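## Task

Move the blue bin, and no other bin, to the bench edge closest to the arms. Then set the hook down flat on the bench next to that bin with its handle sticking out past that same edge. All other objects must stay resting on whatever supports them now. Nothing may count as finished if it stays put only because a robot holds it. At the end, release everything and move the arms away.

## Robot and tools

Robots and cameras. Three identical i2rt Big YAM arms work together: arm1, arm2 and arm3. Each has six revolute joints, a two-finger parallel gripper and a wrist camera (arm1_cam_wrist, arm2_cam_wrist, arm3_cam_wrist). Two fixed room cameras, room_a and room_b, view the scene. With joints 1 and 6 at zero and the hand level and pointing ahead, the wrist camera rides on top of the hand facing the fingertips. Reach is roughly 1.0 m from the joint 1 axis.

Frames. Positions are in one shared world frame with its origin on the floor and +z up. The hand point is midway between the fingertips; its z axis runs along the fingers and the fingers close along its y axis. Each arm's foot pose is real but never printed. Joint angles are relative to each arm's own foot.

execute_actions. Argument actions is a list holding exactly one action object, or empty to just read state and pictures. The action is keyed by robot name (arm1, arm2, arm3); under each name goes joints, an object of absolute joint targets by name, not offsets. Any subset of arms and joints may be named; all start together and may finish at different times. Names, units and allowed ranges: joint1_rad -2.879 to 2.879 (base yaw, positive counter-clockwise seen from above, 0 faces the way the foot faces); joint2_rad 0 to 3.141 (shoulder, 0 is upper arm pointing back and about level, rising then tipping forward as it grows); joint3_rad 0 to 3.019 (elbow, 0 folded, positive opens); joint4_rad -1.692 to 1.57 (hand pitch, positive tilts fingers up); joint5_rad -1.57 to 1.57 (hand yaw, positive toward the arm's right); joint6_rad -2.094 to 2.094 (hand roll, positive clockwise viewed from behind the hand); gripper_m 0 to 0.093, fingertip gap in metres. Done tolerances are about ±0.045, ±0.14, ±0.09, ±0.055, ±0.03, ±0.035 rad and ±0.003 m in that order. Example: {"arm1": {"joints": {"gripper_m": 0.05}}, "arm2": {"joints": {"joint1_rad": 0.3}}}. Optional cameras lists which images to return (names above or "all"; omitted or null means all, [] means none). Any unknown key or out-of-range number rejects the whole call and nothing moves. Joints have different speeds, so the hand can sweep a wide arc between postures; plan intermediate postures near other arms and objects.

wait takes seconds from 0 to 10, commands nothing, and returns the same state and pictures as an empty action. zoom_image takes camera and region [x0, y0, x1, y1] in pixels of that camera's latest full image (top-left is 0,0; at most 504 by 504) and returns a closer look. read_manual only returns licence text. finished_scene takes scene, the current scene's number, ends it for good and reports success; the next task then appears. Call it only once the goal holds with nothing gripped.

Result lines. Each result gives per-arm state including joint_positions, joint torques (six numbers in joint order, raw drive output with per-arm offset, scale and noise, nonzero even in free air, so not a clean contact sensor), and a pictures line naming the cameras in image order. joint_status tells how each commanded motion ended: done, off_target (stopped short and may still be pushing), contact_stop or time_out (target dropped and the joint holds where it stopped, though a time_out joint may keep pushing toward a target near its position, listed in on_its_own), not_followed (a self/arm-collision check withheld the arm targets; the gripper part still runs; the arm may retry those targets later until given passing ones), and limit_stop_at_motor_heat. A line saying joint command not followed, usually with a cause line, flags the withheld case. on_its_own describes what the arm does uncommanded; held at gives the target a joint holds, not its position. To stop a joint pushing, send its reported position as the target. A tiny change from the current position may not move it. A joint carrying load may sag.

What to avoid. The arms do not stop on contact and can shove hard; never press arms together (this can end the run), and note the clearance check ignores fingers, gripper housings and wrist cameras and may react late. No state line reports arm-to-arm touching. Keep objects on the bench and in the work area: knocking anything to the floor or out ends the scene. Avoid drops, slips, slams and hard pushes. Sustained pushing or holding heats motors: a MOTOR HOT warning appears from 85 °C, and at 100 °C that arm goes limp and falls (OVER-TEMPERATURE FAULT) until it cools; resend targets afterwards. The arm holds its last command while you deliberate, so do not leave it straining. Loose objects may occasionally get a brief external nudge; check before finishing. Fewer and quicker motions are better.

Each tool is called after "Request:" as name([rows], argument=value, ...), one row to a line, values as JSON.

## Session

Request:
execute_actions(actions=[])

Scene clock: 0.00 s.
Joint torques (N m, as the arm reports them, + toward a larger angle): no reading
Motor temperatures (°C, as the motors report them): arm1=[30 33 35 32 29 31] | arm2=[29 35 37 31 29 29] | arm3=[31 30 36 32 28 29]
arm1.joint_positions: joint1_rad=-0.217 joint2_rad=+0.471 joint3_rad=+1.408 joint4_rad=-1.490 joint5_rad=-0.146 joint6_rad=-0.719 gripper_m=+0.095
arm1.joint_status: not commanded
arm1.hand: x=-0.8930 y=+0.1486 z=+1.3187 quat_wxyz=(-0.450, +0.750, -0.446, -0.192) (m; scene frame)
arm2.joint_positions: joint1_rad=-0.624 joint2_rad=+0.508 joint3_rad=+1.670 joint4_rad=-1.435 joint5_rad=-0.049 joint6_rad=+0.129 gripper_m=+0.094
arm2.joint_status: not commanded
arm2.hand: x=+0.0495 y=+0.1119 z=+1.4433 quat_wxyz=(-0.472, +0.397, -0.690, -0.378) (m; scene frame)
arm3.joint_positions: joint1_rad=+0.629 joint2_rad=+0.562 joint3_rad=+1.478 joint4_rad=-1.617 joint5_rad=+0.161 joint6_rad=+0.719 gripper_m=+0.094
arm3.joint_status: not commanded
arm3.hand: x=+0.8376 y=+0.1405 z=+1.2898 quat_wxyz=(-0.118, +0.585, -0.692, -0.405) (m; scene frame)
pictures: arm1_cam_wrist, arm2_cam_wrist, arm3_cam_wrist, room_a, room_b
Images, in order (width x height): arm1_cam_wrist 504x504, arm2_cam_wrist 504x504, arm3_cam_wrist 504x504, room_a 504x504, room_b 504x504.

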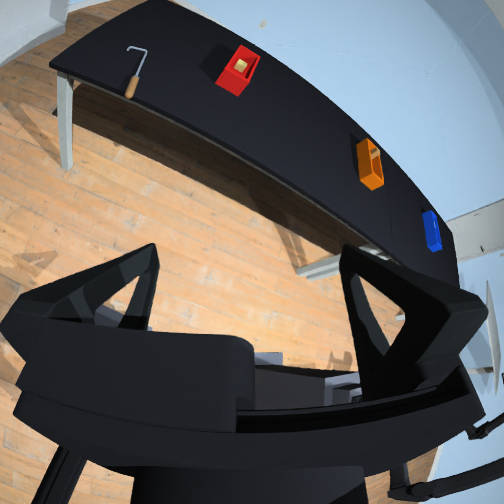

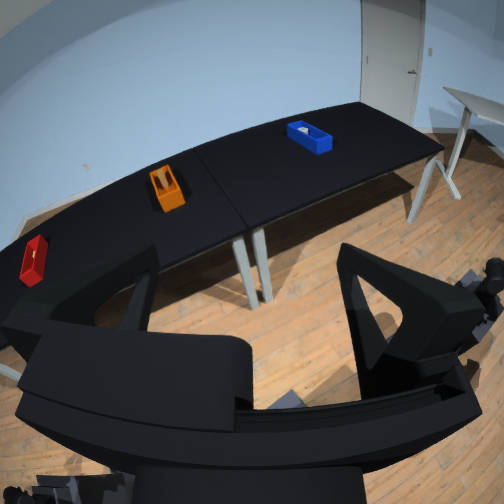

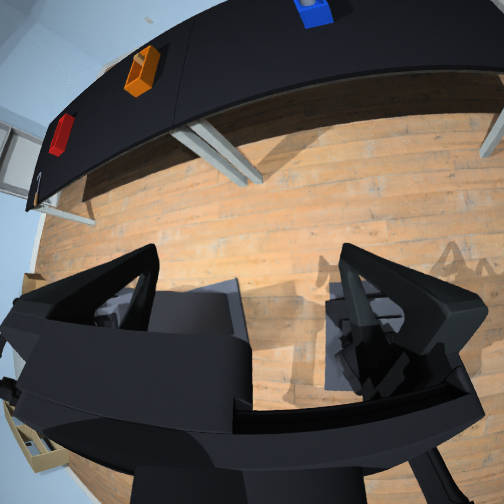

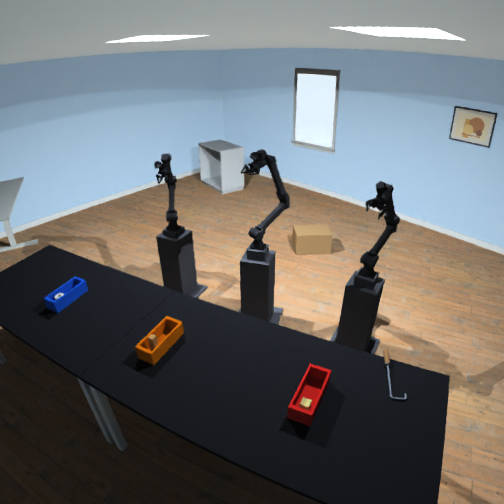

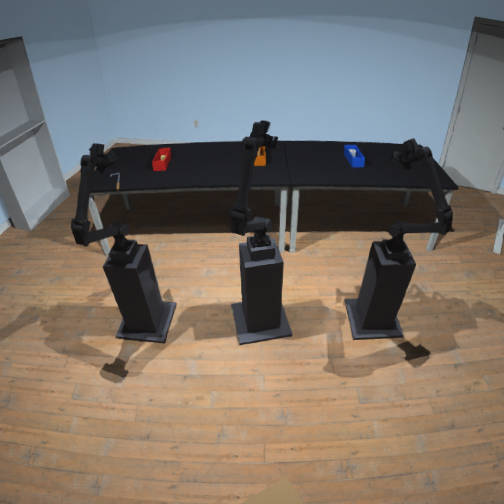

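Request:
execute_actions([
  {"arm1":{"joints":{"joint1_rad":0.41,"joint2_rad":2.25,"joint3_rad":0.86,"joint4_rad":1.44,"joint5_rad":0,"joint6_rad":0}}},
], cameras=["arm1_cam_wrist","room_a"])

Scene clock: 17.50 s.
Joint torques (N m, as the arm reports them, + toward a larger angle): arm1=[ -0.69 -20.1    4.25   2.53   0.09  -0.05] | arm2=[-0.78  5.27  5.91  2.3   0.1  -0.07] | arm3=[ 1.63  3.59  8.02  1.98  0.09 -0.04]
Motor temperatures (°C, as the motors report them): arm1=[30 33 37 32 29 31] | arm2=[29 35 38 32 29 29] | arm3=[31 30 38 32 28 30]
arm1.joint_positions: joint1_rad=+0.412 joint2_rad=+2.249 joint3_rad=+0.856 joint4_rad=+1.422 joint5_rad=+0.000 joint6_rad=-0.009 gripper_m=+0.095
arm1.joint_status: all done
arm1.hand: x=-1.1123 y=+0.5913 z=+0.7885 quat_wxyz=(-0.421, +0.569, -0.404, -0.579) (m; scene frame)
arm2.joint_positions: joint1_rad=-0.624 joint2_rad=+0.508 joint3_rad=+1.670 joint4_rad=-1.435 joint5_rad=-0.049 joint6_rad=+0.129 gripper_m=+0.094
arm2.joint_status: not commanded
arm2.hand: x=+0.0495 y=+0.1119 z=+1.4433 quat_wxyz=(-0.472, +0.397, -0.690, -0.378) (m; scene frame)
arm3.joint_positions: joint1_rad=+0.629 joint2_rad=+0.562 joint3_rad=+1.478 joint4_rad=-1.617 joint5_rad=+0.161 joint6_rad=+0.719 gripper_m=+0.094
arm3.joint_status: not commanded
arm3.hand: x=+0.8376 y=+0.1405 z=+1.2898 quat_wxyz=(-0.118, +0.585, -0.692, -0.405) (m; scene frame)
pictures: arm1_cam_wrist, room_a
Images, in order (width x height): arm1_cam_wrist 504x504, room_a 504x504.

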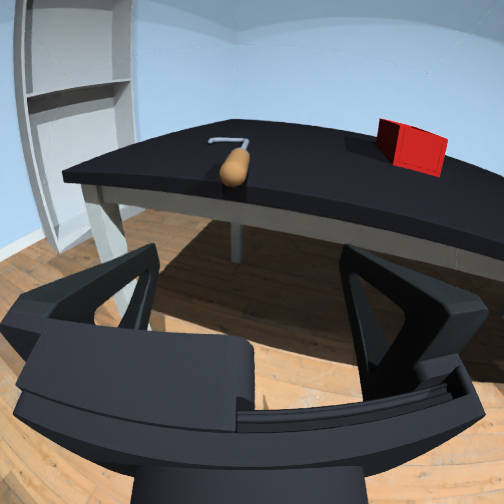

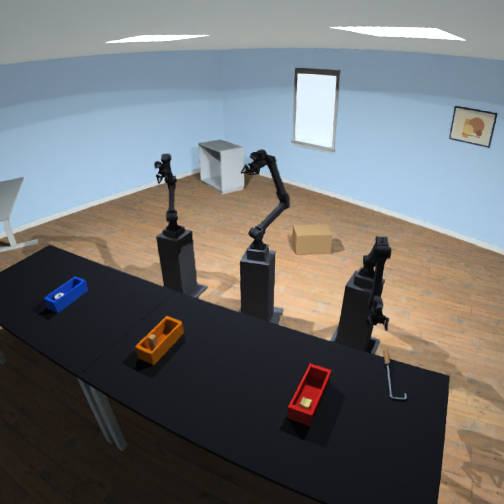

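Request:
execute_actions([
  {"arm1":{"joints":{"joint1_rad":0.455,"joint2_rad":2.37,"joint3_rad":1.28,"joint4_rad":1.135,"joint5_rad":0.07}}},
], cameras=["arm1_cam_wrist"])

Scene clock: 35.70 s.
Joint torques (N m, as the arm reports them, + toward a larger angle): arm1=[ -0.39 -25.31   8.27   1.82   0.25  -0.07] | arm2=[-0.78  5.38  5.9   2.34  0.1  -0.05] | arm3=[ 1.31  3.72  8.08  2.03  0.09 -0.04]
Motor temperatures (°C, as the motors report them): arm1=[30 33 36 32 29 31] | arm2=[29 35 38 32 29 29] | arm3=[31 30 38 32 28 30]
arm1.joint_positions: joint1_rad=+0.450 joint2_rad=+2.373 joint3_rad=+1.262 joint4_rad=+1.142 joint5_rad=+0.068 joint6_rad=-0.009 gripper_m=+0.095
arm1.joint_status: all done
arm1.hand: x=-1.1703 y=+0.7093 z=+0.7845 quat_wxyz=(-0.429, +0.562, -0.413, -0.575) (m; scene frame)
arm2.joint_positions: joint1_rad=-0.624 joint2_rad=+0.508 joint3_rad=+1.670 joint4_rad=-1.435 joint5_rad=-0.049 joint6_rad=+0.129 gripper_m=+0.094
arm2.joint_status: not commanded
arm2.hand: x=+0.0495 y=+0.1119 z=+1.4433 quat_wxyz=(-0.472, +0.397, -0.690, -0.378) (m; scene frame)
arm3.joint_positions: joint1_rad=+0.629 joint2_rad=+0.562 joint3_rad=+1.478 joint4_rad=-1.617 joint5_rad=+0.161 joint6_rad=+0.719 gripper_m=+0.094
arm3.joint_status: not commanded
arm3.hand: x=+0.8376 y=+0.1405 z=+1.2898 quat_wxyz=(-0.118, +0.585, -0.692, -0.405) (m; scene frame)
pictures: arm1_cam_wrist
Images, in order (width x height): arm1_cam_wrist 504x504.

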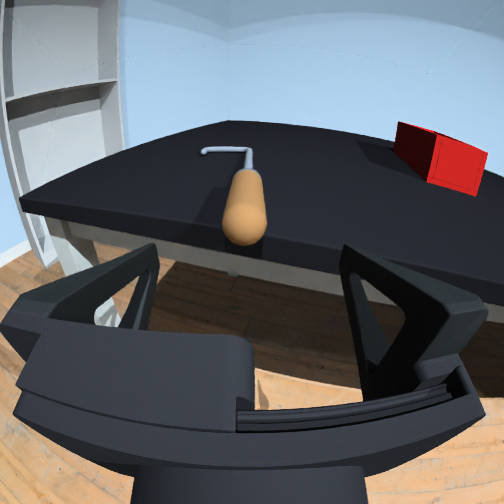

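Request:
execute_actions([
  {"arm1":{"joints":{"joint2_rad":2.53,"joint3_rad":1.695,"joint4_rad":0.85}}},
], cameras=["arm1_cam_wrist"])

Scene clock: 42.50 s.
Joint torques (N m, as the arm reports them, + toward a larger angle): arm1=[ -0.05 -31.41  15.79   2.72   0.18  -0.3 ] | arm2=[-0.86  5.34  5.91  2.33  0.09 -0.06] | arm3=[ 1.58  4.    8.09  2.07  0.07 -0.04]
Motor temperatures (°C, as the motors report them): arm1=[30 34 36 32 29 31] | arm2=[29 35 38 32 29 29] | arm3=[31 30 39 32 28 30]
arm1.joint_positions: joint1_rad=+0.451 joint2_rad=+2.559 joint3_rad=+1.605 joint4_rad=+0.831 joint5_rad=+0.069 joint6_rad=+0.016 gripper_m=+0.095
arm1.joint_status: all done
arm1.hand: x=-1.2010 y=+0.7873 z=+0.7150 quat_wxyz=(-0.392, +0.601, -0.448, -0.533) (m; scene frame)
arm2.joint_positions: joint1_rad=-0.624 joint2_rad=+0.508 joint3_rad=+1.670 joint4_rad=-1.435 joint5_rad=-0.049 joint6_rad=+0.129 gripper_m=+0.094
arm2.joint_status: not commanded
arm2.hand: x=+0.0495 y=+0.1119 z=+1.4433 quat_wxyz=(-0.472, +0.397, -0.690, -0.378) (m; scene frame)
arm3.joint_positions: joint1_rad=+0.629 joint2_rad=+0.562 joint3_rad=+1.478 joint4_rad=-1.617 joint5_rad=+0.161 joint6_rad=+0.719 gripper_m=+0.094
arm3.joint_status: not commanded
arm3.hand: x=+0.8376 y=+0.1405 z=+1.2898 quat_wxyz=(-0.118, +0.585, -0.692, -0.405) (m; scene frame)
pictures: arm1_cam_wrist
Images, in order (width x height): arm1_cam_wrist 504x504.

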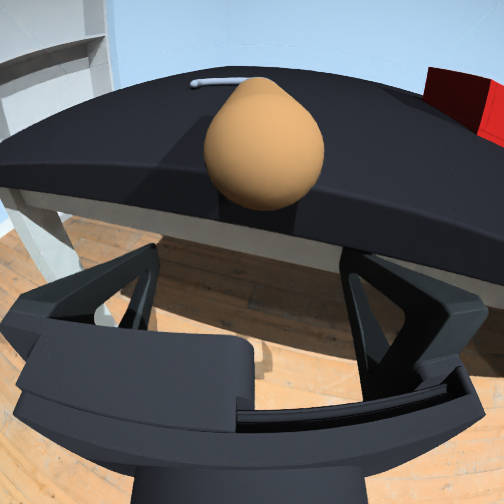

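Request:
execute_actions([
  {"arm1":{"joints":{"joint2_rad":2.55,"joint3_rad":1.42}}},
], cameras=[])

Request:
execute_actions([
  {"arm1":{"joints":{"joint2_rad":2.32,"joint3_rad":1.28,"joint4_rad":1.0}}},
], cameras=["arm1_cam_wrist"])

Scene clock: 47.30 s.
Joint torques (N m, as the arm reports them, + toward a larger angle): arm1=[ -0.19 -26.57   7.25   2.41   0.21  -0.21] | arm2=[-0.76  5.31  5.89  2.3   0.09 -0.06] | arm3=[ 1.52  4.1   8.06  2.05  0.08 -0.05]
Motor temperatures (°C, as the motors report them): arm1=[30 34 38 32 29 31] | arm2=[29 35 38 32 29 29] | arm3=[31 30 39 32 28 30]
arm1.joint_positions: joint1_rad=+0.451 joint2_rad=+2.552 joint3_rad=+1.408 joint4_rad=+0.838 joint5_rad=+0.069 joint6_rad=+0.009 gripper_m=+0.095
arm1.joint_status: all done
arm1.hand: x=-1.1746 y=+0.7184 z=+0.6372 quat_wxyz=(-0.356, +0.651, -0.477, -0.471) (m; scene frame)
arm2.joint_positions: joint1_rad=-0.624 joint2_rad=+0.508 joint3_rad=+1.670 joint4_rad=-1.435 joint5_rad=-0.049 joint6_rad=+0.129 gripper_m=+0.094
arm2.joint_status: not commanded
arm2.hand: x=+0.0495 y=+0.1119 z=+1.4433 quat_wxyz=(-0.472, +0.397, -0.690, -0.378) (m; scene frame)
arm3.joint_positions: joint1_rad=+0.629 joint2_rad=+0.562 joint3_rad=+1.478 joint4_rad=-1.617 joint5_rad=+0.161 joint6_rad=+0.719 gripper_m=+0.094
arm3.joint_status: not commanded
arm3.hand: x=+0.8376 y=+0.1405 z=+1.2898 quat_wxyz=(-0.118, +0.585, -0.692, -0.405) (m; scene frame)
pictures: none
No camera images: the call's "cameras" was empty. Leave "cameras" out to get every camera's image.

Scene clock: 48.53 s.
Joint torques (N m, as the arm reports them, + toward a larger angle): arm1=[ -0.1  -24.04   8.16   2.07   0.15  -0.23] | arm2=[-0.73  5.35  5.89  2.29  0.1  -0.07] | arm3=[ 1.3   3.89  8.02  2.01  0.07 -0.04]
Motor temperatures (°C, as the motors report them): arm1=[30 34 38 32 29 31] | arm2=[29 35 38 32 29 29] | arm3=[31 30 39 32 28 30]
arm1.joint_positions: joint1_rad=+0.451 joint2_rad=+2.306 joint3_rad=+1.270 joint4_rad=+0.993 joint5_rad=+0.069 joint6_rad=+0.009 gripper_m=+0.095
arm1.joint_status: all done
arm1.hand: x=-1.1748 y=+0.7183 z=+0.8011 quat_wxyz=(-0.410, +0.580, -0.432, -0.556) (m; scene frame)
arm2.joint_positions: joint1_rad=-0.624 joint2_rad=+0.508 joint3_rad=+1.670 joint4_rad=-1.435 joint5_rad=-0.049 joint6_rad=+0.129 gripper_m=+0.094
arm2.joint_status: not commanded
arm2.hand: x=+0.0495 y=+0.1119 z=+1.4433 quat_wxyz=(-0.472, +0.397, -0.690, -0.378) (m; scene frame)
arm3.joint_positions: joint1_rad=+0.629 joint2_rad=+0.562 joint3_rad=+1.478 joint4_rad=-1.617 joint5_rad=+0.161 joint6_rad=+0.719 gripper_m=+0.094
arm3.joint_status: not commanded
arm3.hand: x=+0.8376 y=+0.1405 z=+1.2898 quat_wxyz=(-0.118, +0.585, -0.692, -0.405) (m; scene frame)
pictures: arm1_cam_wrist
Images, in order (width x height): arm1_cam_wrist 504x504.

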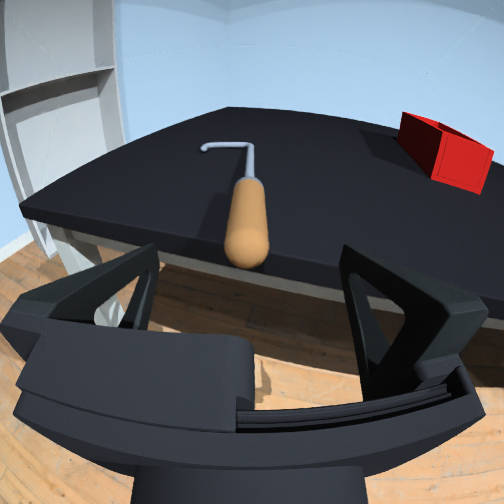

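Request:
execute_actions([
  {"arm1":{"joints":{"joint2_rad":2.36,"joint3_rad":1.70,"joint4_rad":0.9}}},
], cameras=[])

Request:
execute_actions([
  {"arm1":{"joints":{"joint2_rad":2.51,"joint4_rad":0.86}}},
], cameras=["arm1_cam_wrist"])

Scene clock: 54.10 s.
Joint torques (N m, as the arm reports them, + toward a larger angle): arm1=[ -0.14 -27.89  12.15   1.62   0.17  -0.27] | arm2=[-0.72  5.35  5.85  2.3   0.09 -0.06] | arm3=[ 1.68  4.    7.99  2.    0.07 -0.04]
Motor temperatures (°C, as the motors report them): arm1=[30 35 38 32 29 31] | arm2=[29 35 38 32 29 29] | arm3=[31 30 39 32 28 30]
arm1.joint_positions: joint1_rad=+0.451 joint2_rad=+2.352 joint3_rad=+1.672 joint4_rad=+0.900 joint5_rad=+0.069 joint6_rad=+0.009 gripper_m=+0.095
arm1.joint_status: all done
arm1.hand: x=-1.2133 y=+0.8188 z=+0.9391 quat_wxyz=(-0.457, +0.499, -0.379, -0.631) (m; scene frame)
arm2.joint_positions: joint1_rad=-0.624 joint2_rad=+0.508 joint3_rad=+1.670 joint4_rad=-1.435 joint5_rad=-0.049 joint6_rad=+0.129 gripper_m=+0.094
arm2.joint_status: not commanded
arm2.hand: x=+0.0495 y=+0.1119 z=+1.4433 quat_wxyz=(-0.472, +0.397, -0.690, -0.378) (m; scene frame)
arm3.joint_positions: joint1_rad=+0.629 joint2_rad=+0.562 joint3_rad=+1.478 joint4_rad=-1.617 joint5_rad=+0.161 joint6_rad=+0.719 gripper_m=+0.094
arm3.joint_status: not commanded
arm3.hand: x=+0.8376 y=+0.1405 z=+1.2898 quat_wxyz=(-0.118, +0.585, -0.692, -0.405) (m; scene frame)
pictures: none
No camera images: the call's "cameras" was empty. Leave "cameras" out to get every camera's image.

Scene clock: 55.13 s.
Joint torques (N m, as the arm reports them, + toward a larger angle): arm1=[  0.29 -30.45  10.76   2.13   0.23  -0.17] | arm2=[-0.78  5.32  5.88  2.32  0.09 -0.05] | arm3=[ 1.6   3.79  8.02  2.09  0.08 -0.06]
Motor temperatures (°C, as the motors report them): arm1=[30 35 38 32 29 31] | arm2=[29 35 38 32 29 29] | arm3=[31 30 39 32 28 30]
arm1.joint_positions: joint1_rad=+0.451 joint2_rad=+2.522 joint3_rad=+1.678 joint4_rad=+0.861 joint5_rad=+0.069 joint6_rad=+0.009 gripper_m=+0.095
arm1.joint_status: all done
arm1.hand: x=-1.2114 y=+0.8142 z=+0.7877 quat_wxyz=(-0.421, +0.563, -0.420, -0.574) (m; scene frame)
arm2.joint_positions: joint1_rad=-0.624 joint2_rad=+0.508 joint3_rad=+1.670 joint4_rad=-1.435 joint5_rad=-0.049 joint6_rad=+0.129 gripper_m=+0.094
arm2.joint_status: not commanded
arm2.hand: x=+0.0495 y=+0.1119 z=+1.4433 quat_wxyz=(-0.472, +0.397, -0.690, -0.378) (m; scene frame)
arm3.joint_positions: joint1_rad=+0.629 joint2_rad=+0.562 joint3_rad=+1.478 joint4_rad=-1.617 joint5_rad=+0.161 joint6_rad=+0.719 gripper_m=+0.094
arm3.joint_status: not commanded
arm3.hand: x=+0.8376 y=+0.1405 z=+1.2898 quat_wxyz=(-0.118, +0.585, -0.692, -0.405) (m; scene frame)
pictures: arm1_cam_wrist
Images, in order (width x height): arm1_cam_wrist 504x504.

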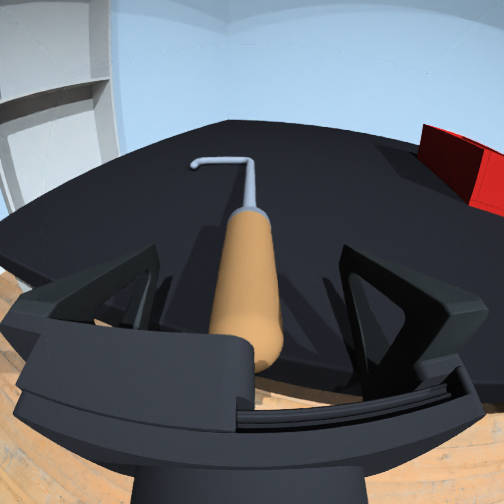

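Request:
execute_actions([
  {"arm1":{"joints":{"joint2_rad":2.535}}},
], cameras=[])

Request:
execute_actions([
  {"arm1":{"joints":{"gripper_m":0}}},
], cameras=["arm1_cam_wrist"])

Scene clock: 61.87 s.
Joint torques (N m, as the arm reports them, + toward a larger angle): arm1=[  0.09 -28.37  10.64   1.83   0.16  -0.2 ] | arm2=[-0.86  5.39  5.87  2.28  0.09 -0.05] | arm3=[ 1.65  4.02  8.02  2.06  0.09 -0.04]
Motor temperatures (°C, as the motors report them): arm1=[30 35 38 32 29 31] | arm2=[29 35 38 32 29 29] | arm3=[31 30 39 32 28 30]
arm1.joint_positions: joint1_rad=+0.451 joint2_rad=+2.522 joint3_rad=+1.678 joint4_rad=+0.861 joint5_rad=+0.069 joint6_rad=+0.009 gripper_m=+0.095
arm1.joint_status: all done
arm1.hand: x=-1.2114 y=+0.8142 z=+0.7877 quat_wxyz=(-0.421, +0.563, -0.420, -0.574) (m; scene frame)
arm2.joint_positions: joint1_rad=-0.624 joint2_rad=+0.508 joint3_rad=+1.670 joint4_rad=-1.435 joint5_rad=-0.049 joint6_rad=+0.129 gripper_m=+0.094
arm2.joint_status: not commanded
arm2.hand: x=+0.0495 y=+0.1119 z=+1.4433 quat_wxyz=(-0.472, +0.397, -0.690, -0.378) (m; scene frame)
arm3.joint_positions: joint1_rad=+0.629 joint2_rad=+0.562 joint3_rad=+1.478 joint4_rad=-1.617 joint5_rad=+0.161 joint6_rad=+0.719 gripper_m=+0.094
arm3.joint_status: not commanded
arm3.hand: x=+0.8376 y=+0.1405 z=+1.2898 quat_wxyz=(-0.118, +0.585, -0.692, -0.405) (m; scene frame)
pictures: none
No camera images: the call's "cameras" was empty. Leave "cameras" out to get every camera's image.

Scene clock: 62.60 s.
Joint torques (N m, as the arm reports them, + toward a larger angle): arm1=[ -0.47 -27.86  10.49   1.84   0.16  -0.18] | arm2=[-0.74  5.3   5.89  2.31  0.09 -0.06] | arm3=[ 1.76  4.12  8.06  1.98  0.07 -0.04]
Motor temperatures (°C, as the motors report them): arm1=[30 35 38 32 29 31] | arm2=[29 35 38 32 29 29] | arm3=[31 30 39 32 28 30]
arm1.joint_positions: joint1_rad=+0.451 joint2_rad=+2.522 joint3_rad=+1.678 joint4_rad=+0.861 joint5_rad=+0.069 joint6_rad=+0.008 gripper_m=+0.029
arm1.joint_status: gripper_m off_target (ended at +0.029, target +0.000)
arm1.hand: x=-1.2113 y=+0.8143 z=+0.7877 quat_wxyz=(-0.422, +0.563, -0.420, -0.574) (m; scene frame)
arm2.joint_positions: joint1_rad=-0.624 joint2_rad=+0.508 joint3_rad=+1.670 joint4_rad=-1.435 joint5_rad=-0.049 joint6_rad=+0.129 gripper_m=+0.094
arm2.joint_status: not commanded
arm2.hand: x=+0.0495 y=+0.1119 z=+1.4433 quat_wxyz=(-0.472, +0.397, -0.690, -0.378) (m; scene frame)
arm3.joint_positions: joint1_rad=+0.629 joint2_rad=+0.562 joint3_rad=+1.478 joint4_rad=-1.617 joint5_rad=+0.161 joint6_rad=+0.719 gripper_m=+0.094
arm3.joint_status: not commanded
arm3.hand: x=+0.8376 y=+0.1405 z=+1.2898 quat_wxyz=(-0.118, +0.585, -0.692, -0.405) (m; scene frame)
pictures: arm1_cam_wrist
Images, in order (width x height): arm1_cam_wrist 504x504.

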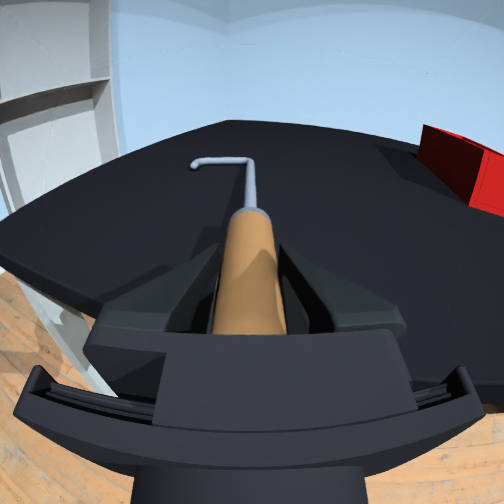

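Request:
execute_actions([
  {"arm1":{"joints":{"joint2_rad":2.56,"gripper_m":0.05}}},
], cameras=[])

Request:
execute_actions([
  {"arm1":{"joints":{"gripper_m":0}}},
], cameras=["arm1_cam_wrist"])

Scene clock: 66.53 s.
Joint torques (N m, as the arm reports them, + toward a larger angle): arm1=[  0.06 -26.85  10.63   1.7    0.16  -0.13] | arm2=[-0.73  5.36  5.89  2.33  0.08 -0.06] | arm3=[ 1.41  3.86  8.02  2.02  0.08 -0.06]
Motor temperatures (°C, as the motors report them): arm1=[30 35 38 32 29 31] | arm2=[29 35 38 32 29 29] | arm3=[31 30 39 32 28 30]
arm1.joint_positions: joint1_rad=+0.452 joint2_rad=+2.533 joint3_rad=+1.678 joint4_rad=+0.864 joint5_rad=+0.069 joint6_rad=+0.003 gripper_m=+0.050
arm1.joint_status: all done
arm1.hand: x=-1.2111 y=+0.8129 z=+0.7791 quat_wxyz=(-0.421, +0.566, -0.420, -0.570) (m; scene frame)
arm2.joint_positions: joint1_rad=-0.624 joint2_rad=+0.508 joint3_rad=+1.670 joint4_rad=-1.435 joint5_rad=-0.049 joint6_rad=+0.129 gripper_m=+0.094
arm2.joint_status: not commanded
arm2.hand: x=+0.0495 y=+0.1119 z=+1.4433 quat_wxyz=(-0.472, +0.397, -0.690, -0.378) (m; scene frame)
arm3.joint_positions: joint1_rad=+0.629 joint2_rad=+0.562 joint3_rad=+1.478 joint4_rad=-1.617 joint5_rad=+0.161 joint6_rad=+0.719 gripper_m=+0.094
arm3.joint_status: not commanded
arm3.hand: x=+0.8376 y=+0.1405 z=+1.2898 quat_wxyz=(-0.118, +0.585, -0.692, -0.405) (m; scene frame)
pictures: none
No camera images: the call's "cameras" was empty. Leave "cameras" out to get every camera's image.

Scene clock: 67.13 s.
Joint torques (N m, as the arm reports them, + toward a larger angle): arm1=[ -0.59 -26.31  10.42   1.69   0.12  -0.14] | arm2=[-0.81  5.4   5.91  2.31  0.08 -0.06] | arm3=[ 1.56  3.99  8.08  1.96  0.08 -0.03]
Motor temperatures (°C, as the motors report them): arm1=[30 35 38 32 29 31] | arm2=[29 35 38 32 29 29] | arm3=[31 30 39 32 28 30]
arm1.joint_positions: joint1_rad=+0.452 joint2_rad=+2.534 joint3_rad=+1.678 joint4_rad=+0.864 joint5_rad=+0.070 joint6_rad=+0.003 gripper_m=+0.030
arm1.joint_status: gripper_m off_target (ended at +0.030, target +0.000)
arm1.hand: x=-1.2110 y=+0.8128 z=+0.7781 quat_wxyz=(-0.421, +0.566, -0.421, -0.570) (m; scene frame)
arm2.joint_positions: joint1_rad=-0.624 joint2_rad=+0.508 joint3_rad=+1.670 joint4_rad=-1.435 joint5_rad=-0.049 joint6_rad=+0.129 gripper_m=+0.094
arm2.joint_status: not commanded
arm2.hand: x=+0.0495 y=+0.1119 z=+1.4433 quat_wxyz=(-0.472, +0.397, -0.690, -0.378) (m; scene frame)
arm3.joint_positions: joint1_rad=+0.629 joint2_rad=+0.562 joint3_rad=+1.478 joint4_rad=-1.617 joint5_rad=+0.161 joint6_rad=+0.719 gripper_m=+0.094
arm3.joint_status: not commanded
arm3.hand: x=+0.8376 y=+0.1405 z=+1.2898 quat_wxyz=(-0.118, +0.585, -0.692, -0.405) (m; scene frame)
pictures: arm1_cam_wrist
Images, in order (width x height): arm1_cam_wrist 504x504.

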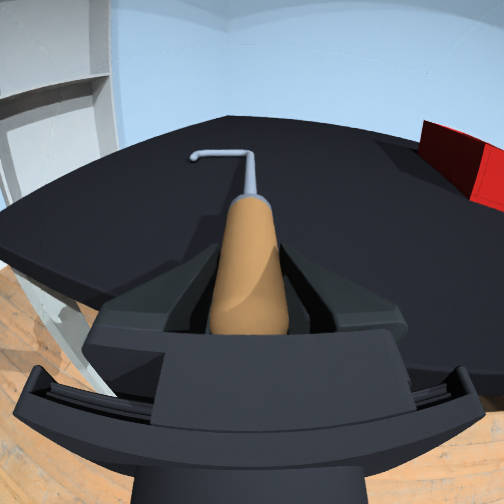

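Request:
execute_actions([
  {"arm1":{"joints":{"joint2_rad":2.30,"joint3_rad":1.37,"joint4_rad":1.0}}},
], cameras=["arm1_cam_wrist"])

Request:
execute_actions([
  {"arm1":{"joints":{"joint2_rad":2.20,"joint3_rad":1.10,"joint4_rad":1.16,"joint5_rad":0}}},
], cameras=["arm1_cam_wrist"])

Scene clock: 75.20 s.
Joint torques (N m, as the arm reports them, + toward a larger angle): arm1=[  0.18 -28.66   9.14   3.19   0.14  -0.13] | arm2=[-0.75  5.18  5.89  2.3   0.1  -0.06] | arm3=[ 1.57  3.67  8.09  2.    0.08 -0.04]
Motor temperatures (°C, as the motors report them): arm1=[30 35 38 32 29 31] | arm2=[29 35 38 32 29 29] | arm3=[31 30 39 32 28 30]
arm1.joint_positions: joint1_rad=+0.452 joint2_rad=+2.329 joint3_rad=+1.354 joint4_rad=+0.959 joint5_rad=+0.070 joint6_rad=+0.003 gripper_m=+0.030
arm1.joint_status: all done
arm1.hand: x=-1.1840 y=+0.7420 z=+0.8134 quat_wxyz=(-0.417, +0.573, -0.425, -0.563) (m; scene frame)
arm2.joint_positions: joint1_rad=-0.624 joint2_rad=+0.508 joint3_rad=+1.670 joint4_rad=-1.435 joint5_rad=-0.049 joint6_rad=+0.129 gripper_m=+0.094
arm2.joint_status: not commanded
arm2.hand: x=+0.0495 y=+0.1119 z=+1.4433 quat_wxyz=(-0.472, +0.397, -0.690, -0.378) (m; scene frame)
arm3.joint_positions: joint1_rad=+0.629 joint2_rad=+0.562 joint3_rad=+1.478 joint4_rad=-1.617 joint5_rad=+0.161 joint6_rad=+0.719 gripper_m=+0.094
arm3.joint_status: not commanded
arm3.hand: x=+0.8376 y=+0.1405 z=+1.2898 quat_wxyz=(-0.118, +0.585, -0.692, -0.405) (m; scene frame)
pictures: arm1_cam_wrist
Images, in order (width x height): arm1_cam_wrist 504x504.

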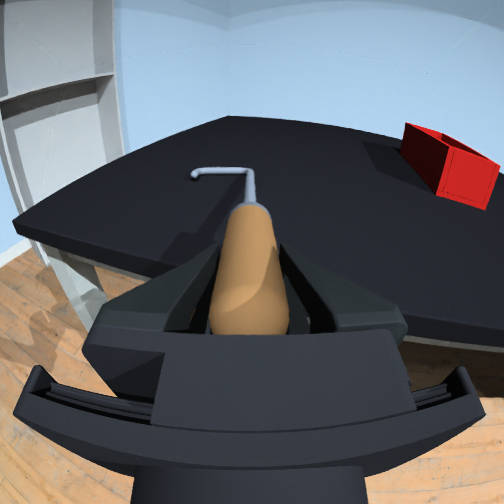

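Scene clock: 76.20 s.
Joint torques (N m, as the arm reports them, + toward a larger angle): arm1=[ -0.5  -24.94   7.48   3.08   0.13  -0.15] | arm2=[-0.77  5.46  5.87  2.34  0.09 -0.06] | arm3=[ 1.54  3.99  8.02  2.06  0.06 -0.04]
Motor temperatures (°C, as the motors report them): arm1=[30 35 38 32 29 31] | arm2=[29 35 38 32 29 29] | arm3=[31 30 39 32 28 30]
arm1.joint_positions: joint1_rad=+0.452 joint2_rad=+2.224 joint3_rad=+1.089 joint4_rad=+1.136 joint5_rad=+0.000 joint6_rad=+0.003 gripper_m=+0.030
arm1.joint_status: all done
arm1.hand: x=-1.1674 y=+0.6642 z=+0.8177 quat_wxyz=(-0.400, +0.583, -0.402, -0.582) (m; scene frame)
arm2.joint_positions: joint1_rad=-0.624 joint2_rad=+0.508 joint3_rad=+1.670 joint4_rad=-1.435 joint5_rad=-0.049 joint6_rad=+0.129 gripper_m=+0.094
arm2.joint_status: not commanded
arm2.hand: x=+0.0495 y=+0.1119 z=+1.4433 quat_wxyz=(-0.472, +0.397, -0.690, -0.378) (m; scene frame)
arm3.joint_positions: joint1_rad=+0.629 joint2_rad=+0.562 joint3_rad=+1.478 joint4_rad=-1.617 joint5_rad=+0.161 joint6_rad=+0.719 gripper_m=+0.094
arm3.joint_status: not commanded
arm3.hand: x=+0.8376 y=+0.1405 z=+1.2898 quat_wxyz=(-0.118, +0.585, -0.692, -0.405) (m; scene frame)
pictures: arm1_cam_wrist
Images, in order (width x height): arm1_cam_wrist 504x504.

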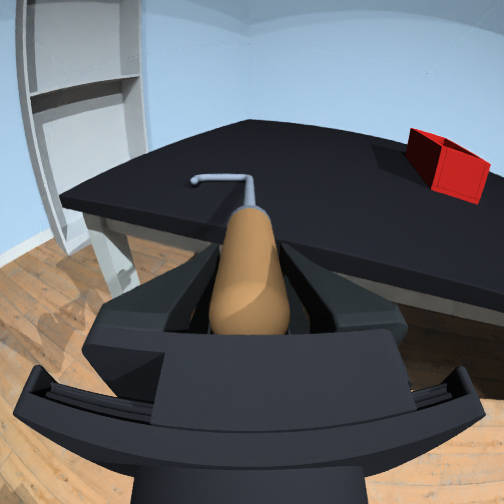

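Request:
execute_actions([
  {"arm1":{"joints":{"joint1_rad":-0.2}},"arm2":{"joints":{"joint1_rad":-0.3,"joint2_rad":1.2,"joint3_rad":0.6,"joint4_rad":0.6,"joint5_rad":0,"joint6_rad":0}},"arm3":{"joints":{"joint1_rad":0.0,"joint2_rad":1.2,"joint3_rad":0.6,"joint4_rad":0.6,"joint5_rad":0,"joint6_rad":0}}},
], cameras=["arm1_cam_wrist","room_a"])

Scene clock: 82.97 s.
Joint torques (N m, as the arm reports them, + toward a larger angle): arm1=[ -0.98 -25.27   7.39   2.84   0.13  -0.13] | arm2=[ -0.42 -11.14   8.08   2.86   0.1   -0.13] | arm3=[ 1.26 -9.56  7.67  2.87  0.   -0.07]
Motor temperatures (°C, as the motors report them): arm1=[30 35 38 32 29 31] | arm2=[29 35 38 32 29 29] | arm3=[31 30 39 32 28 30]
arm1.joint_positions: joint1_rad=-0.193 joint2_rad=+2.224 joint3_rad=+1.089 joint4_rad=+1.136 joint5_rad=+0.000 joint6_rad=+0.003 gripper_m=+0.030
arm1.joint_status: all done
arm1.hand: x=-0.7161 y=+0.6833 z=+0.8186 quat_wxyz=(-0.564, +0.426, -0.565, -0.425) (m; scene frame)
arm2.joint_positions: joint1_rad=-0.301 joint2_rad=+1.211 joint3_rad=+0.595 joint4_rad=+0.580 joint5_rad=+0.000 joint6_rad=+0.010 gripper_m=+0.094
arm2.joint_status: all done
arm2.hand: x=+0.0599 y=+0.5148 z=+1.0656 quat_wxyz=(-0.512, +0.476, -0.539, -0.471) (m; scene frame)
arm3.joint_positions: joint1_rad=+0.006 joint2_rad=+1.213 joint3_rad=+0.603 joint4_rad=+0.581 joint5_rad=+0.000 joint6_rad=+0.008 gripper_m=+0.094
arm3.joint_status: all done
arm3.hand: x=+0.9061 y=+0.5071 z=+1.0346 quat_wxyz=(-0.489, +0.509, -0.509, -0.493) (m; scene frame)
pictures: arm1_cam_wrist, room_a
Images, in order (width x height): arm1_cam_wrist 504x504, room_a 504x504.

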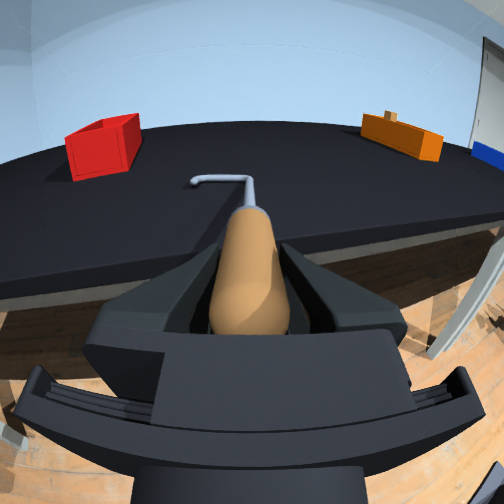

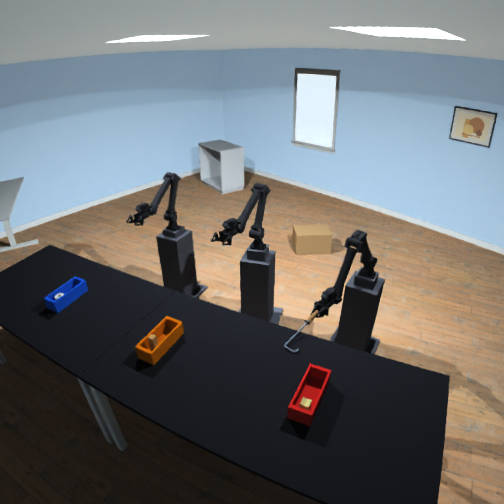

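Request:
execute_actions([
  {"arm1":{"joints":{"joint1_rad":-0.54,"joint2_rad":2.26,"joint3_rad":1.41,"joint4_rad":1.0,"joint5_rad":-0.62}}},
], cameras=[])

Request:
execute_actions([
  {"arm1":{"joints":{"joint2_rad":2.38,"joint3_rad":1.72,"joint4_rad":0.80}}},
], cameras=["arm1_cam_wrist"])

Scene clock: 96.40 s.
Joint torques (N m, as the arm reports them, + toward a larger angle): arm1=[ -1.12 -27.08  11.88   2.32   0.22  -0.13] | arm2=[ -0.41 -11.25   8.05   2.84   0.09  -0.13] | arm3=[ 1.28 -9.6   7.61  2.84  0.   -0.09]
Motor temperatures (°C, as the motors report them): arm1=[30 35 37 32 29 31] | arm2=[29 35 39 32 29 29] | arm3=[31 30 39 32 28 30]
arm1.joint_positions: joint1_rad=-0.532 joint2_rad=+2.272 joint3_rad=+1.367 joint4_rad=+0.987 joint5_rad=-0.621 joint6_rad=+0.003 gripper_m=+0.030
arm1.joint_status: all done
arm1.hand: x=-0.5495 y=+0.6810 z=+0.8687 quat_wxyz=(-0.527, +0.496, -0.471, -0.505) (m; scene frame)
arm2.joint_positions: joint1_rad=-0.301 joint2_rad=+1.211 joint3_rad=+0.595 joint4_rad=+0.580 joint5_rad=+0.000 joint6_rad=+0.010 gripper_m=+0.094
arm2.joint_status: not commanded
arm2.hand: x=+0.0599 y=+0.5148 z=+1.0656 quat_wxyz=(-0.512, +0.476, -0.539, -0.471) (m; scene frame)
arm3.joint_positions: joint1_rad=+0.006 joint2_rad=+1.213 joint3_rad=+0.603 joint4_rad=+0.581 joint5_rad=+0.000 joint6_rad=+0.008 gripper_m=+0.094
arm3.joint_status: not commanded
arm3.hand: x=+0.9061 y=+0.5071 z=+1.0346 quat_wxyz=(-0.489, +0.509, -0.509, -0.493) (m; scene frame)
pictures: none
No camera images: the call's "cameras" was empty. Leave "cameras" out to get every camera's image.

Scene clock: 97.53 s.
Joint torques (N m, as the arm reports them, + toward a larger angle): arm1=[ -1.84 -29.84  14.33   2.12   0.25  -0.19] | arm2=[ -0.38 -11.02   8.09   2.86   0.08  -0.14] | arm3=[ 0.99 -9.51  7.52  2.89 -0.01 -0.06]
Motor temperatures (°C, as the motors report them): arm1=[30 35 38 32 29 31] | arm2=[29 35 39 32 29 29] | arm3=[31 30 39 32 28 30]
arm1.joint_positions: joint1_rad=-0.532 joint2_rad=+2.394 joint3_rad=+1.664 joint4_rad=+0.789 joint5_rad=-0.622 joint6_rad=+0.007 gripper_m=+0.030
arm1.joint_status: all done
arm1.hand: x=-0.5051 y=+0.7436 z=+0.8715 quat_wxyz=(-0.518, +0.497, -0.480, -0.505) (m; scene frame)
arm2.joint_positions: joint1_rad=-0.301 joint2_rad=+1.211 joint3_rad=+0.595 joint4_rad=+0.580 joint5_rad=+0.000 joint6_rad=+0.010 gripper_m=+0.094
arm2.joint_status: not commanded
arm2.hand: x=+0.0599 y=+0.5148 z=+1.0656 quat_wxyz=(-0.512, +0.476, -0.539, -0.471) (m; scene frame)
arm3.joint_positions: joint1_rad=+0.006 joint2_rad=+1.213 joint3_rad=+0.603 joint4_rad=+0.581 joint5_rad=+0.000 joint6_rad=+0.008 gripper_m=+0.094
arm3.joint_status: not commanded
arm3.hand: x=+0.9061 y=+0.5071 z=+1.0346 quat_wxyz=(-0.489, +0.509, -0.509, -0.493) (m; scene frame)
pictures: arm1_cam_wrist
Images, in order (width x height): arm1_cam_wrist 504x504.

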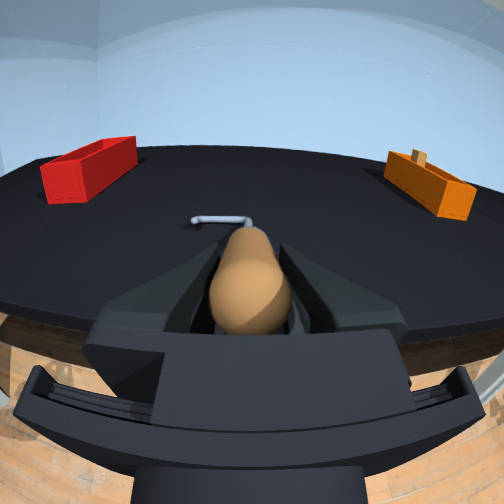

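Too high; pivoted but held. Continue lower.

Request:
execute_actions([
  {"arm1":{"joints":{"joint2_rad":2.58,"joint3_rad":2.03,"joint4_rad":0.66}}},
], cameras=["arm1_cam_wrist"])

Request:
execute_actions([
  {"arm1":{"joints":{"joint2_rad":2.65,"joint4_rad":0.70}}},
], cameras=["arm1_cam_wrist","room_a"])

Scene clock: 102.87 s.
Joint torques (N m, as the arm reports them, + toward a larger angle): arm1=[ -1.03 -31.74  15.13   1.97   0.28  -0.19] | arm2=[ -0.54 -11.14   8.14   2.88   0.1   -0.14] | arm3=[ 0.97 -9.42  7.58  2.88 -0.01 -0.09]
Motor temperatures (°C, as the motors report them): arm1=[30 36 39 32 29 31] | arm2=[29 35 39 32 29 29] | arm3=[31 30 39 32 28 30]
arm1.joint_positions: joint1_rad=-0.532 joint2_rad=+2.588 joint3_rad=+1.973 joint4_rad=+0.658 joint5_rad=-0.622 joint6_rad=+0.007 gripper_m=+0.030
arm1.joint_status: all done
arm1.hand: x=-0.4696 y=+0.7935 z=+0.8358 quat_wxyz=(-0.512, +0.498, -0.486, -0.504) (m; scene frame)
arm2.joint_positions: joint1_rad=-0.301 joint2_rad=+1.211 joint3_rad=+0.595 joint4_rad=+0.580 joint5_rad=+0.000 joint6_rad=+0.010 gripper_m=+0.094
arm2.joint_status: not commanded
arm2.hand: x=+0.0599 y=+0.5148 z=+1.0656 quat_wxyz=(-0.512, +0.476, -0.539, -0.471) (m; scene frame)
arm3.joint_positions: joint1_rad=+0.006 joint2_rad=+1.213 joint3_rad=+0.603 joint4_rad=+0.581 joint5_rad=+0.000 joint6_rad=+0.008 gripper_m=+0.094
arm3.joint_status: not commanded
arm3.hand: x=+0.9061 y=+0.5071 z=+1.0346 quat_wxyz=(-0.489, +0.509, -0.509, -0.493) (m; scene frame)
pictures: arm1_cam_wrist
Images, in order (width x height): arm1_cam_wrist 504x504.

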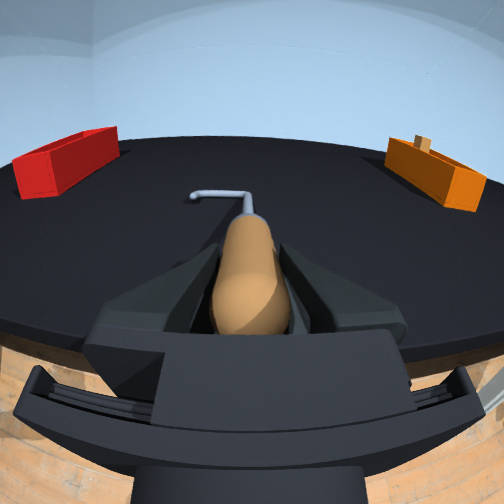

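Scene clock: 103.83 s.
Joint torques (N m, as the arm reports them, + toward a larger angle): arm1=[ -0.64 -31.07  14.05   2.46   0.02  -0.24] | arm2=[ -0.66 -11.02   8.1    2.87   0.1   -0.14] | arm3=[ 0.95 -9.73  7.61  2.85 -0.02 -0.09]
Motor temperatures (°C, as the motors report them): arm1=[30 36 39 32 29 31] | arm2=[29 35 39 32 29 29] | arm3=[31 30 39 32 28 30]
arm1.joint_positions: joint1_rad=-0.532 joint2_rad=+2.649 joint3_rad=+1.983 joint4_rad=+0.685 joint5_rad=-0.619 joint6_rad=+0.007 gripper_m=+0.030
arm1.joint_status: all done
arm1.hand: x=-0.4707 y=+0.7904 z=+0.7934 quat_wxyz=(-0.505, +0.498, -0.495, -0.502) (m; scene frame)
arm2.joint_positions: joint1_rad=-0.301 joint2_rad=+1.211 joint3_rad=+0.595 joint4_rad=+0.580 joint5_rad=+0.000 joint6_rad=+0.010 gripper_m=+0.094
arm2.joint_status: not commanded
arm2.hand: x=+0.0599 y=+0.5148 z=+1.0656 quat_wxyz=(-0.512, +0.476, -0.539, -0.471) (m; scene frame)
arm3.joint_positions: joint1_rad=+0.006 joint2_rad=+1.213 joint3_rad=+0.603 joint4_rad=+0.581 joint5_rad=+0.000 joint6_rad=+0.008 gripper_m=+0.094
arm3.joint_status: not commanded
arm3.hand: x=+0.9061 y=+0.5071 z=+1.0346 quat_wxyz=(-0.489, +0.509, -0.509, -0.493) (m; scene frame)
pictures: arm1_cam_wrist, room_a
Images, in order (width x height): arm1_cam_wrist 504x504, room_a 504x504.

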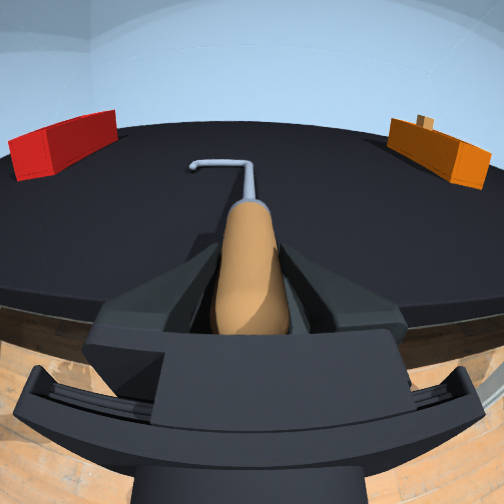

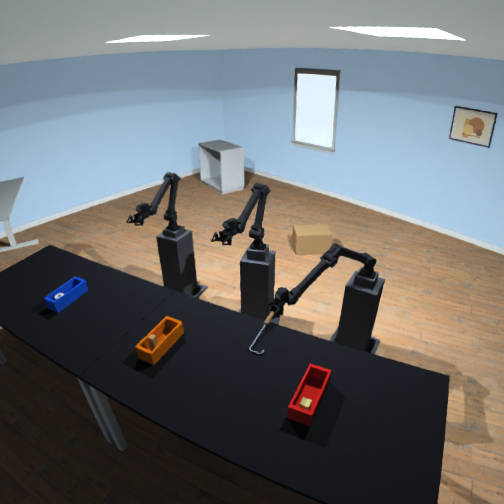

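Request:
execute_actions([
  {"arm1":{"joints":{"joint2_rad":2.68}}},
], cameras=[])

Request:
execute_actions([
  {"arm1":{"joints":{"gripper_m":0.085}}},
], cameras=["arm1_cam_wrist"])

Request:
execute_actions([
  {"arm1":{"joints":{"joint2_rad":2.5}}},
], cameras=["arm1_cam_wrist"])

Scene clock: 110.83 s.
Joint torques (N m, as the arm reports them, + toward a larger angle): arm1=[ -0.91 -29.1   13.87   2.37   0.03  -0.19] | arm2=[ -0.55 -11.01   8.08   2.87   0.09  -0.14] | arm3=[ 1.04 -9.55  7.61  2.85  0.01 -0.08]
Motor temperatures (°C, as the motors report them): arm1=[30 36 40 32 29 31] | arm2=[29 35 39 32 29 29] | arm3=[31 30 39 32 28 30]
arm1.joint_positions: joint1_rad=-0.532 joint2_rad=+2.665 joint3_rad=+1.984 joint4_rad=+0.688 joint5_rad=-0.618 joint6_rad=+0.007 gripper_m=+0.030
arm1.joint_status: all done
arm1.hand: x=-0.4715 y=+0.7889 z=+0.7800 quat_wxyz=(-0.500, +0.499, -0.500, -0.501) (m; scene frame)
arm2.joint_positions: joint1_rad=-0.301 joint2_rad=+1.211 joint3_rad=+0.595 joint4_rad=+0.580 joint5_rad=+0.000 joint6_rad=+0.010 gripper_m=+0.094
arm2.joint_status: not commanded
arm2.hand: x=+0.0599 y=+0.5148 z=+1.0656 quat_wxyz=(-0.512, +0.476, -0.539, -0.471) (m; scene frame)
arm3.joint_positions: joint1_rad=+0.006 joint2_rad=+1.213 joint3_rad=+0.603 joint4_rad=+0.581 joint5_rad=+0.000 joint6_rad=+0.008 gripper_m=+0.094
arm3.joint_status: not commanded
arm3.hand: x=+0.9061 y=+0.5071 z=+1.0346 quat_wxyz=(-0.489, +0.509, -0.509, -0.493) (m; scene frame)
pictures: none
No camera images: the call's "cameras" was empty. Leave "cameras" out to get every camera's image.

Scene clock: 111.53 s.
Joint torques (N m, as the arm reports them, + toward a larger angle): arm1=[ -0.91 -30.02  13.7    2.3    0.05  -0.21] | arm2=[ -0.49 -11.15   8.08   2.88   0.1   -0.14] | arm3=[ 1.25 -9.41  7.55  2.88 -0.01 -0.07]
Motor temperatures (°C, as the motors report them): arm1=[30 36 40 32 29 31] | arm2=[29 35 39 32 29 29] | arm3=[31 30 39 32 28 30]
arm1.joint_positions: joint1_rad=-0.532 joint2_rad=+2.665 joint3_rad=+1.984 joint4_rad=+0.688 joint5_rad=-0.618 joint6_rad=+0.007 gripper_m=+0.085
arm1.joint_status: all done
arm1.hand: x=-0.4715 y=+0.7889 z=+0.7800 quat_wxyz=(-0.500, +0.499, -0.500, -0.501) (m; scene frame)
arm2.joint_positions: joint1_rad=-0.301 joint2_rad=+1.211 joint3_rad=+0.595 joint4_rad=+0.580 joint5_rad=+0.000 joint6_rad=+0.010 gripper_m=+0.094
arm2.joint_status: not commanded
arm2.hand: x=+0.0599 y=+0.5148 z=+1.0656 quat_wxyz=(-0.512, +0.476, -0.539, -0.471) (m; scene frame)
arm3.joint_positions: joint1_rad=+0.006 joint2_rad=+1.213 joint3_rad=+0.603 joint4_rad=+0.581 joint5_rad=+0.000 joint6_rad=+0.008 gripper_m=+0.094
arm3.joint_status: not commanded
arm3.hand: x=+0.9061 y=+0.5071 z=+1.0346 quat_wxyz=(-0.489, +0.509, -0.509, -0.493) (m; scene frame)
pictures: arm1_cam_wrist
Images, in order (width x height): arm1_cam_wrist 504x504.

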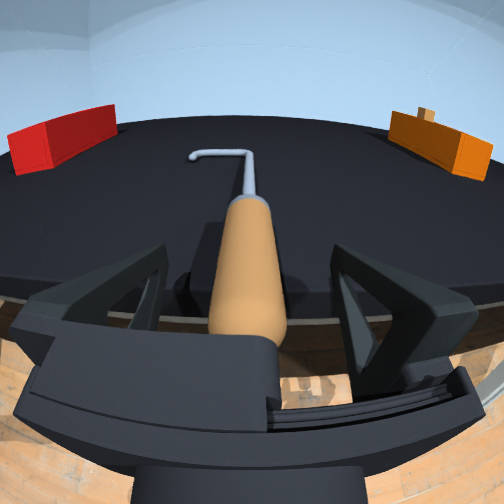

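Scene clock: 112.87 s.
Joint torques (N m, as the arm reports them, + toward a larger angle): arm1=[ -1.68 -28.82  12.71   1.85   0.15  -0.18] | arm2=[ -0.41 -11.07   8.08   2.84   0.09  -0.14] | arm3=[ 1.01 -9.66  7.57  2.86 -0.02 -0.09]
Motor temperatures (°C, as the motors report them): arm1=[30 36 40 32 29 31] | arm2=[29 35 39 32 29 29] | arm3=[31 30 39 32 28 30]
arm1.joint_positions: joint1_rad=-0.532 joint2_rad=+2.486 joint3_rad=+2.009 joint4_rad=+0.694 joint5_rad=-0.618 joint6_rad=+0.007 gripper_m=+0.085
arm1.joint_status: all done
arm1.hand: x=-0.4651 y=+0.7988 z=+0.9540 quat_wxyz=(-0.571, +0.484, -0.423, -0.511) (m; scene frame)
arm2.joint_positions: joint1_rad=-0.301 joint2_rad=+1.211 joint3_rad=+0.595 joint4_rad=+0.580 joint5_rad=+0.000 joint6_rad=+0.010 gripper_m=+0.094
arm2.joint_status: not commanded
arm2.hand: x=+0.0599 y=+0.5148 z=+1.0656 quat_wxyz=(-0.512, +0.476, -0.539, -0.471) (m; scene frame)
arm3.joint_positions: joint1_rad=+0.006 joint2_rad=+1.213 joint3_rad=+0.603 joint4_rad=+0.581 joint5_rad=+0.000 joint6_rad=+0.008 gripper_m=+0.094
arm3.joint_status: not commanded
arm3.hand: x=+0.9061 y=+0.5071 z=+1.0346 quat_wxyz=(-0.489, +0.509, -0.509, -0.493) (m; scene frame)
pictures: arm1_cam_wrist
Images, in order (width x height): arm1_cam_wrist 504x504.

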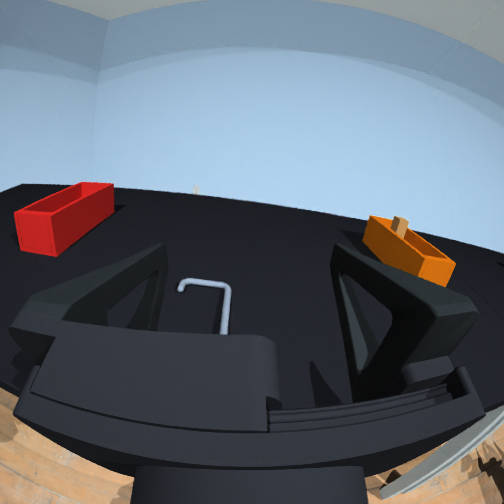

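Request:
execute_actions([
  {"arm1":{"joints":{"joint1_rad":0.5,"joint2_rad":1.2,"joint3_rad":1.2,"joint5_rad":0}},"arm2":{"joints":{"joint1_rad":0.0,"joint2_rad":2.2,"joint3_rad":1.59,"joint4_rad":0.87}}},
], cameras=[])

Request:
execute_actions([
  {"arm2":{"joints":{"joint1_rad":0.585,"joint2_rad":2.41,"joint5_rad":0.78}}},
], cameras=["arm2_cam_wrist","room_b"])

Scene clock: 127.67 s.
Joint torques (N m, as the arm reports them, + toward a larger angle): arm1=[ -0.74 -11.79  11.58   1.1    0.22  -0.2 ] | arm2=[ -0.92 -28.25  10.94   2.47   0.1   -0.13] | arm3=[ 0.86 -9.69  7.59  2.79 -0.02 -0.09]
Motor temperatures (°C, as the motors report them): arm1=[30 36 40 32 29 31] | arm2=[29 35 39 32 29 29] | arm3=[31 30 39 32 28 30]
arm1.joint_positions: joint1_rad=+0.497 joint2_rad=+1.195 joint3_rad=+1.195 joint4_rad=+0.699 joint5_rad=-0.001 joint6_rad=+0.004 gripper_m=+0.085
arm1.joint_status: all done
arm1.hand: x=-1.1203 y=+0.4733 z=+1.4407 quat_wxyz=(-0.495, +0.354, -0.232, -0.759) (m; scene frame)
arm2.joint_positions: joint1_rad=+0.005 joint2_rad=+2.226 joint3_rad=+1.539 joint4_rad=+0.856 joint5_rad=+0.000 joint6_rad=+0.009 gripper_m=+0.094
arm2.joint_status: all done
arm2.hand: x=-0.1637 y=+0.8354 z=+0.9782 quat_wxyz=(-0.479, +0.494, -0.411, -0.598) (m; scene frame)
arm3.joint_positions: joint1_rad=+0.006 joint2_rad=+1.213 joint3_rad=+0.603 joint4_rad=+0.581 joint5_rad=+0.000 joint6_rad=+0.008 gripper_m=+0.094
arm3.joint_status: not commanded
arm3.hand: x=+0.9061 y=+0.5071 z=+1.0346 quat_wxyz=(-0.489, +0.509, -0.509, -0.493) (m; scene frame)
pictures: none
No camera images: the call's "cameras" was empty. Leave "cameras" out to get every camera's image.

Scene clock: 129.67 s.
Joint torques (N m, as the arm reports them, + toward a larger angle): arm1=[ -0.04 -11.3   11.82   1.25   0.17  -0.13] | arm2=[ -0.66 -28.23   7.91   2.16   0.11  -0.12] | arm3=[ 0.81 -9.77  7.58  2.8  -0.01 -0.08]
Motor temperatures (°C, as the motors report them): arm1=[30 36 40 32 29 31] | arm2=[29 36 39 32 29 29] | arm3=[31 30 39 32 28 30]
arm1.joint_positions: joint1_rad=+0.497 joint2_rad=+1.195 joint3_rad=+1.195 joint4_rad=+0.699 joint5_rad=-0.001 joint6_rad=+0.004 gripper_m=+0.085
arm1.joint_status: not commanded
arm1.hand: x=-1.1203 y=+0.4733 z=+1.4407 quat_wxyz=(-0.495, +0.354, -0.232, -0.759) (m; scene frame)
arm2.joint_positions: joint1_rad=+0.586 joint2_rad=+2.436 joint3_rad=+1.567 joint4_rad=+0.861 joint5_rad=+0.780 joint6_rad=+0.007 gripper_m=+0.094
arm2.joint_status: all done
arm2.hand: x=-0.4725 y=+0.6591 z=+0.8233 quat_wxyz=(-0.496, +0.499, -0.502, -0.503) (m; scene frame)
arm3.joint_positions: joint1_rad=+0.006 joint2_rad=+1.213 joint3_rad=+0.603 joint4_rad=+0.581 joint5_rad=+0.000 joint6_rad=+0.008 gripper_m=+0.094
arm3.joint_status: not commanded
arm3.hand: x=+0.9061 y=+0.5071 z=+1.0346 quat_wxyz=(-0.489, +0.509, -0.509, -0.493) (m; scene frame)
pictures: arm2_cam_wrist, room_b
Images, in order (width x height): arm2_cam_wrist 504x504, room_b 504x504.

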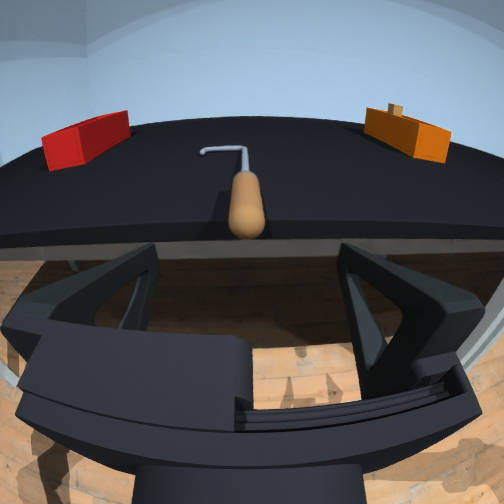

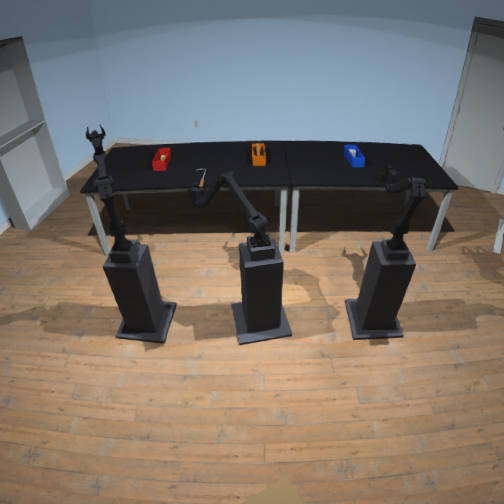

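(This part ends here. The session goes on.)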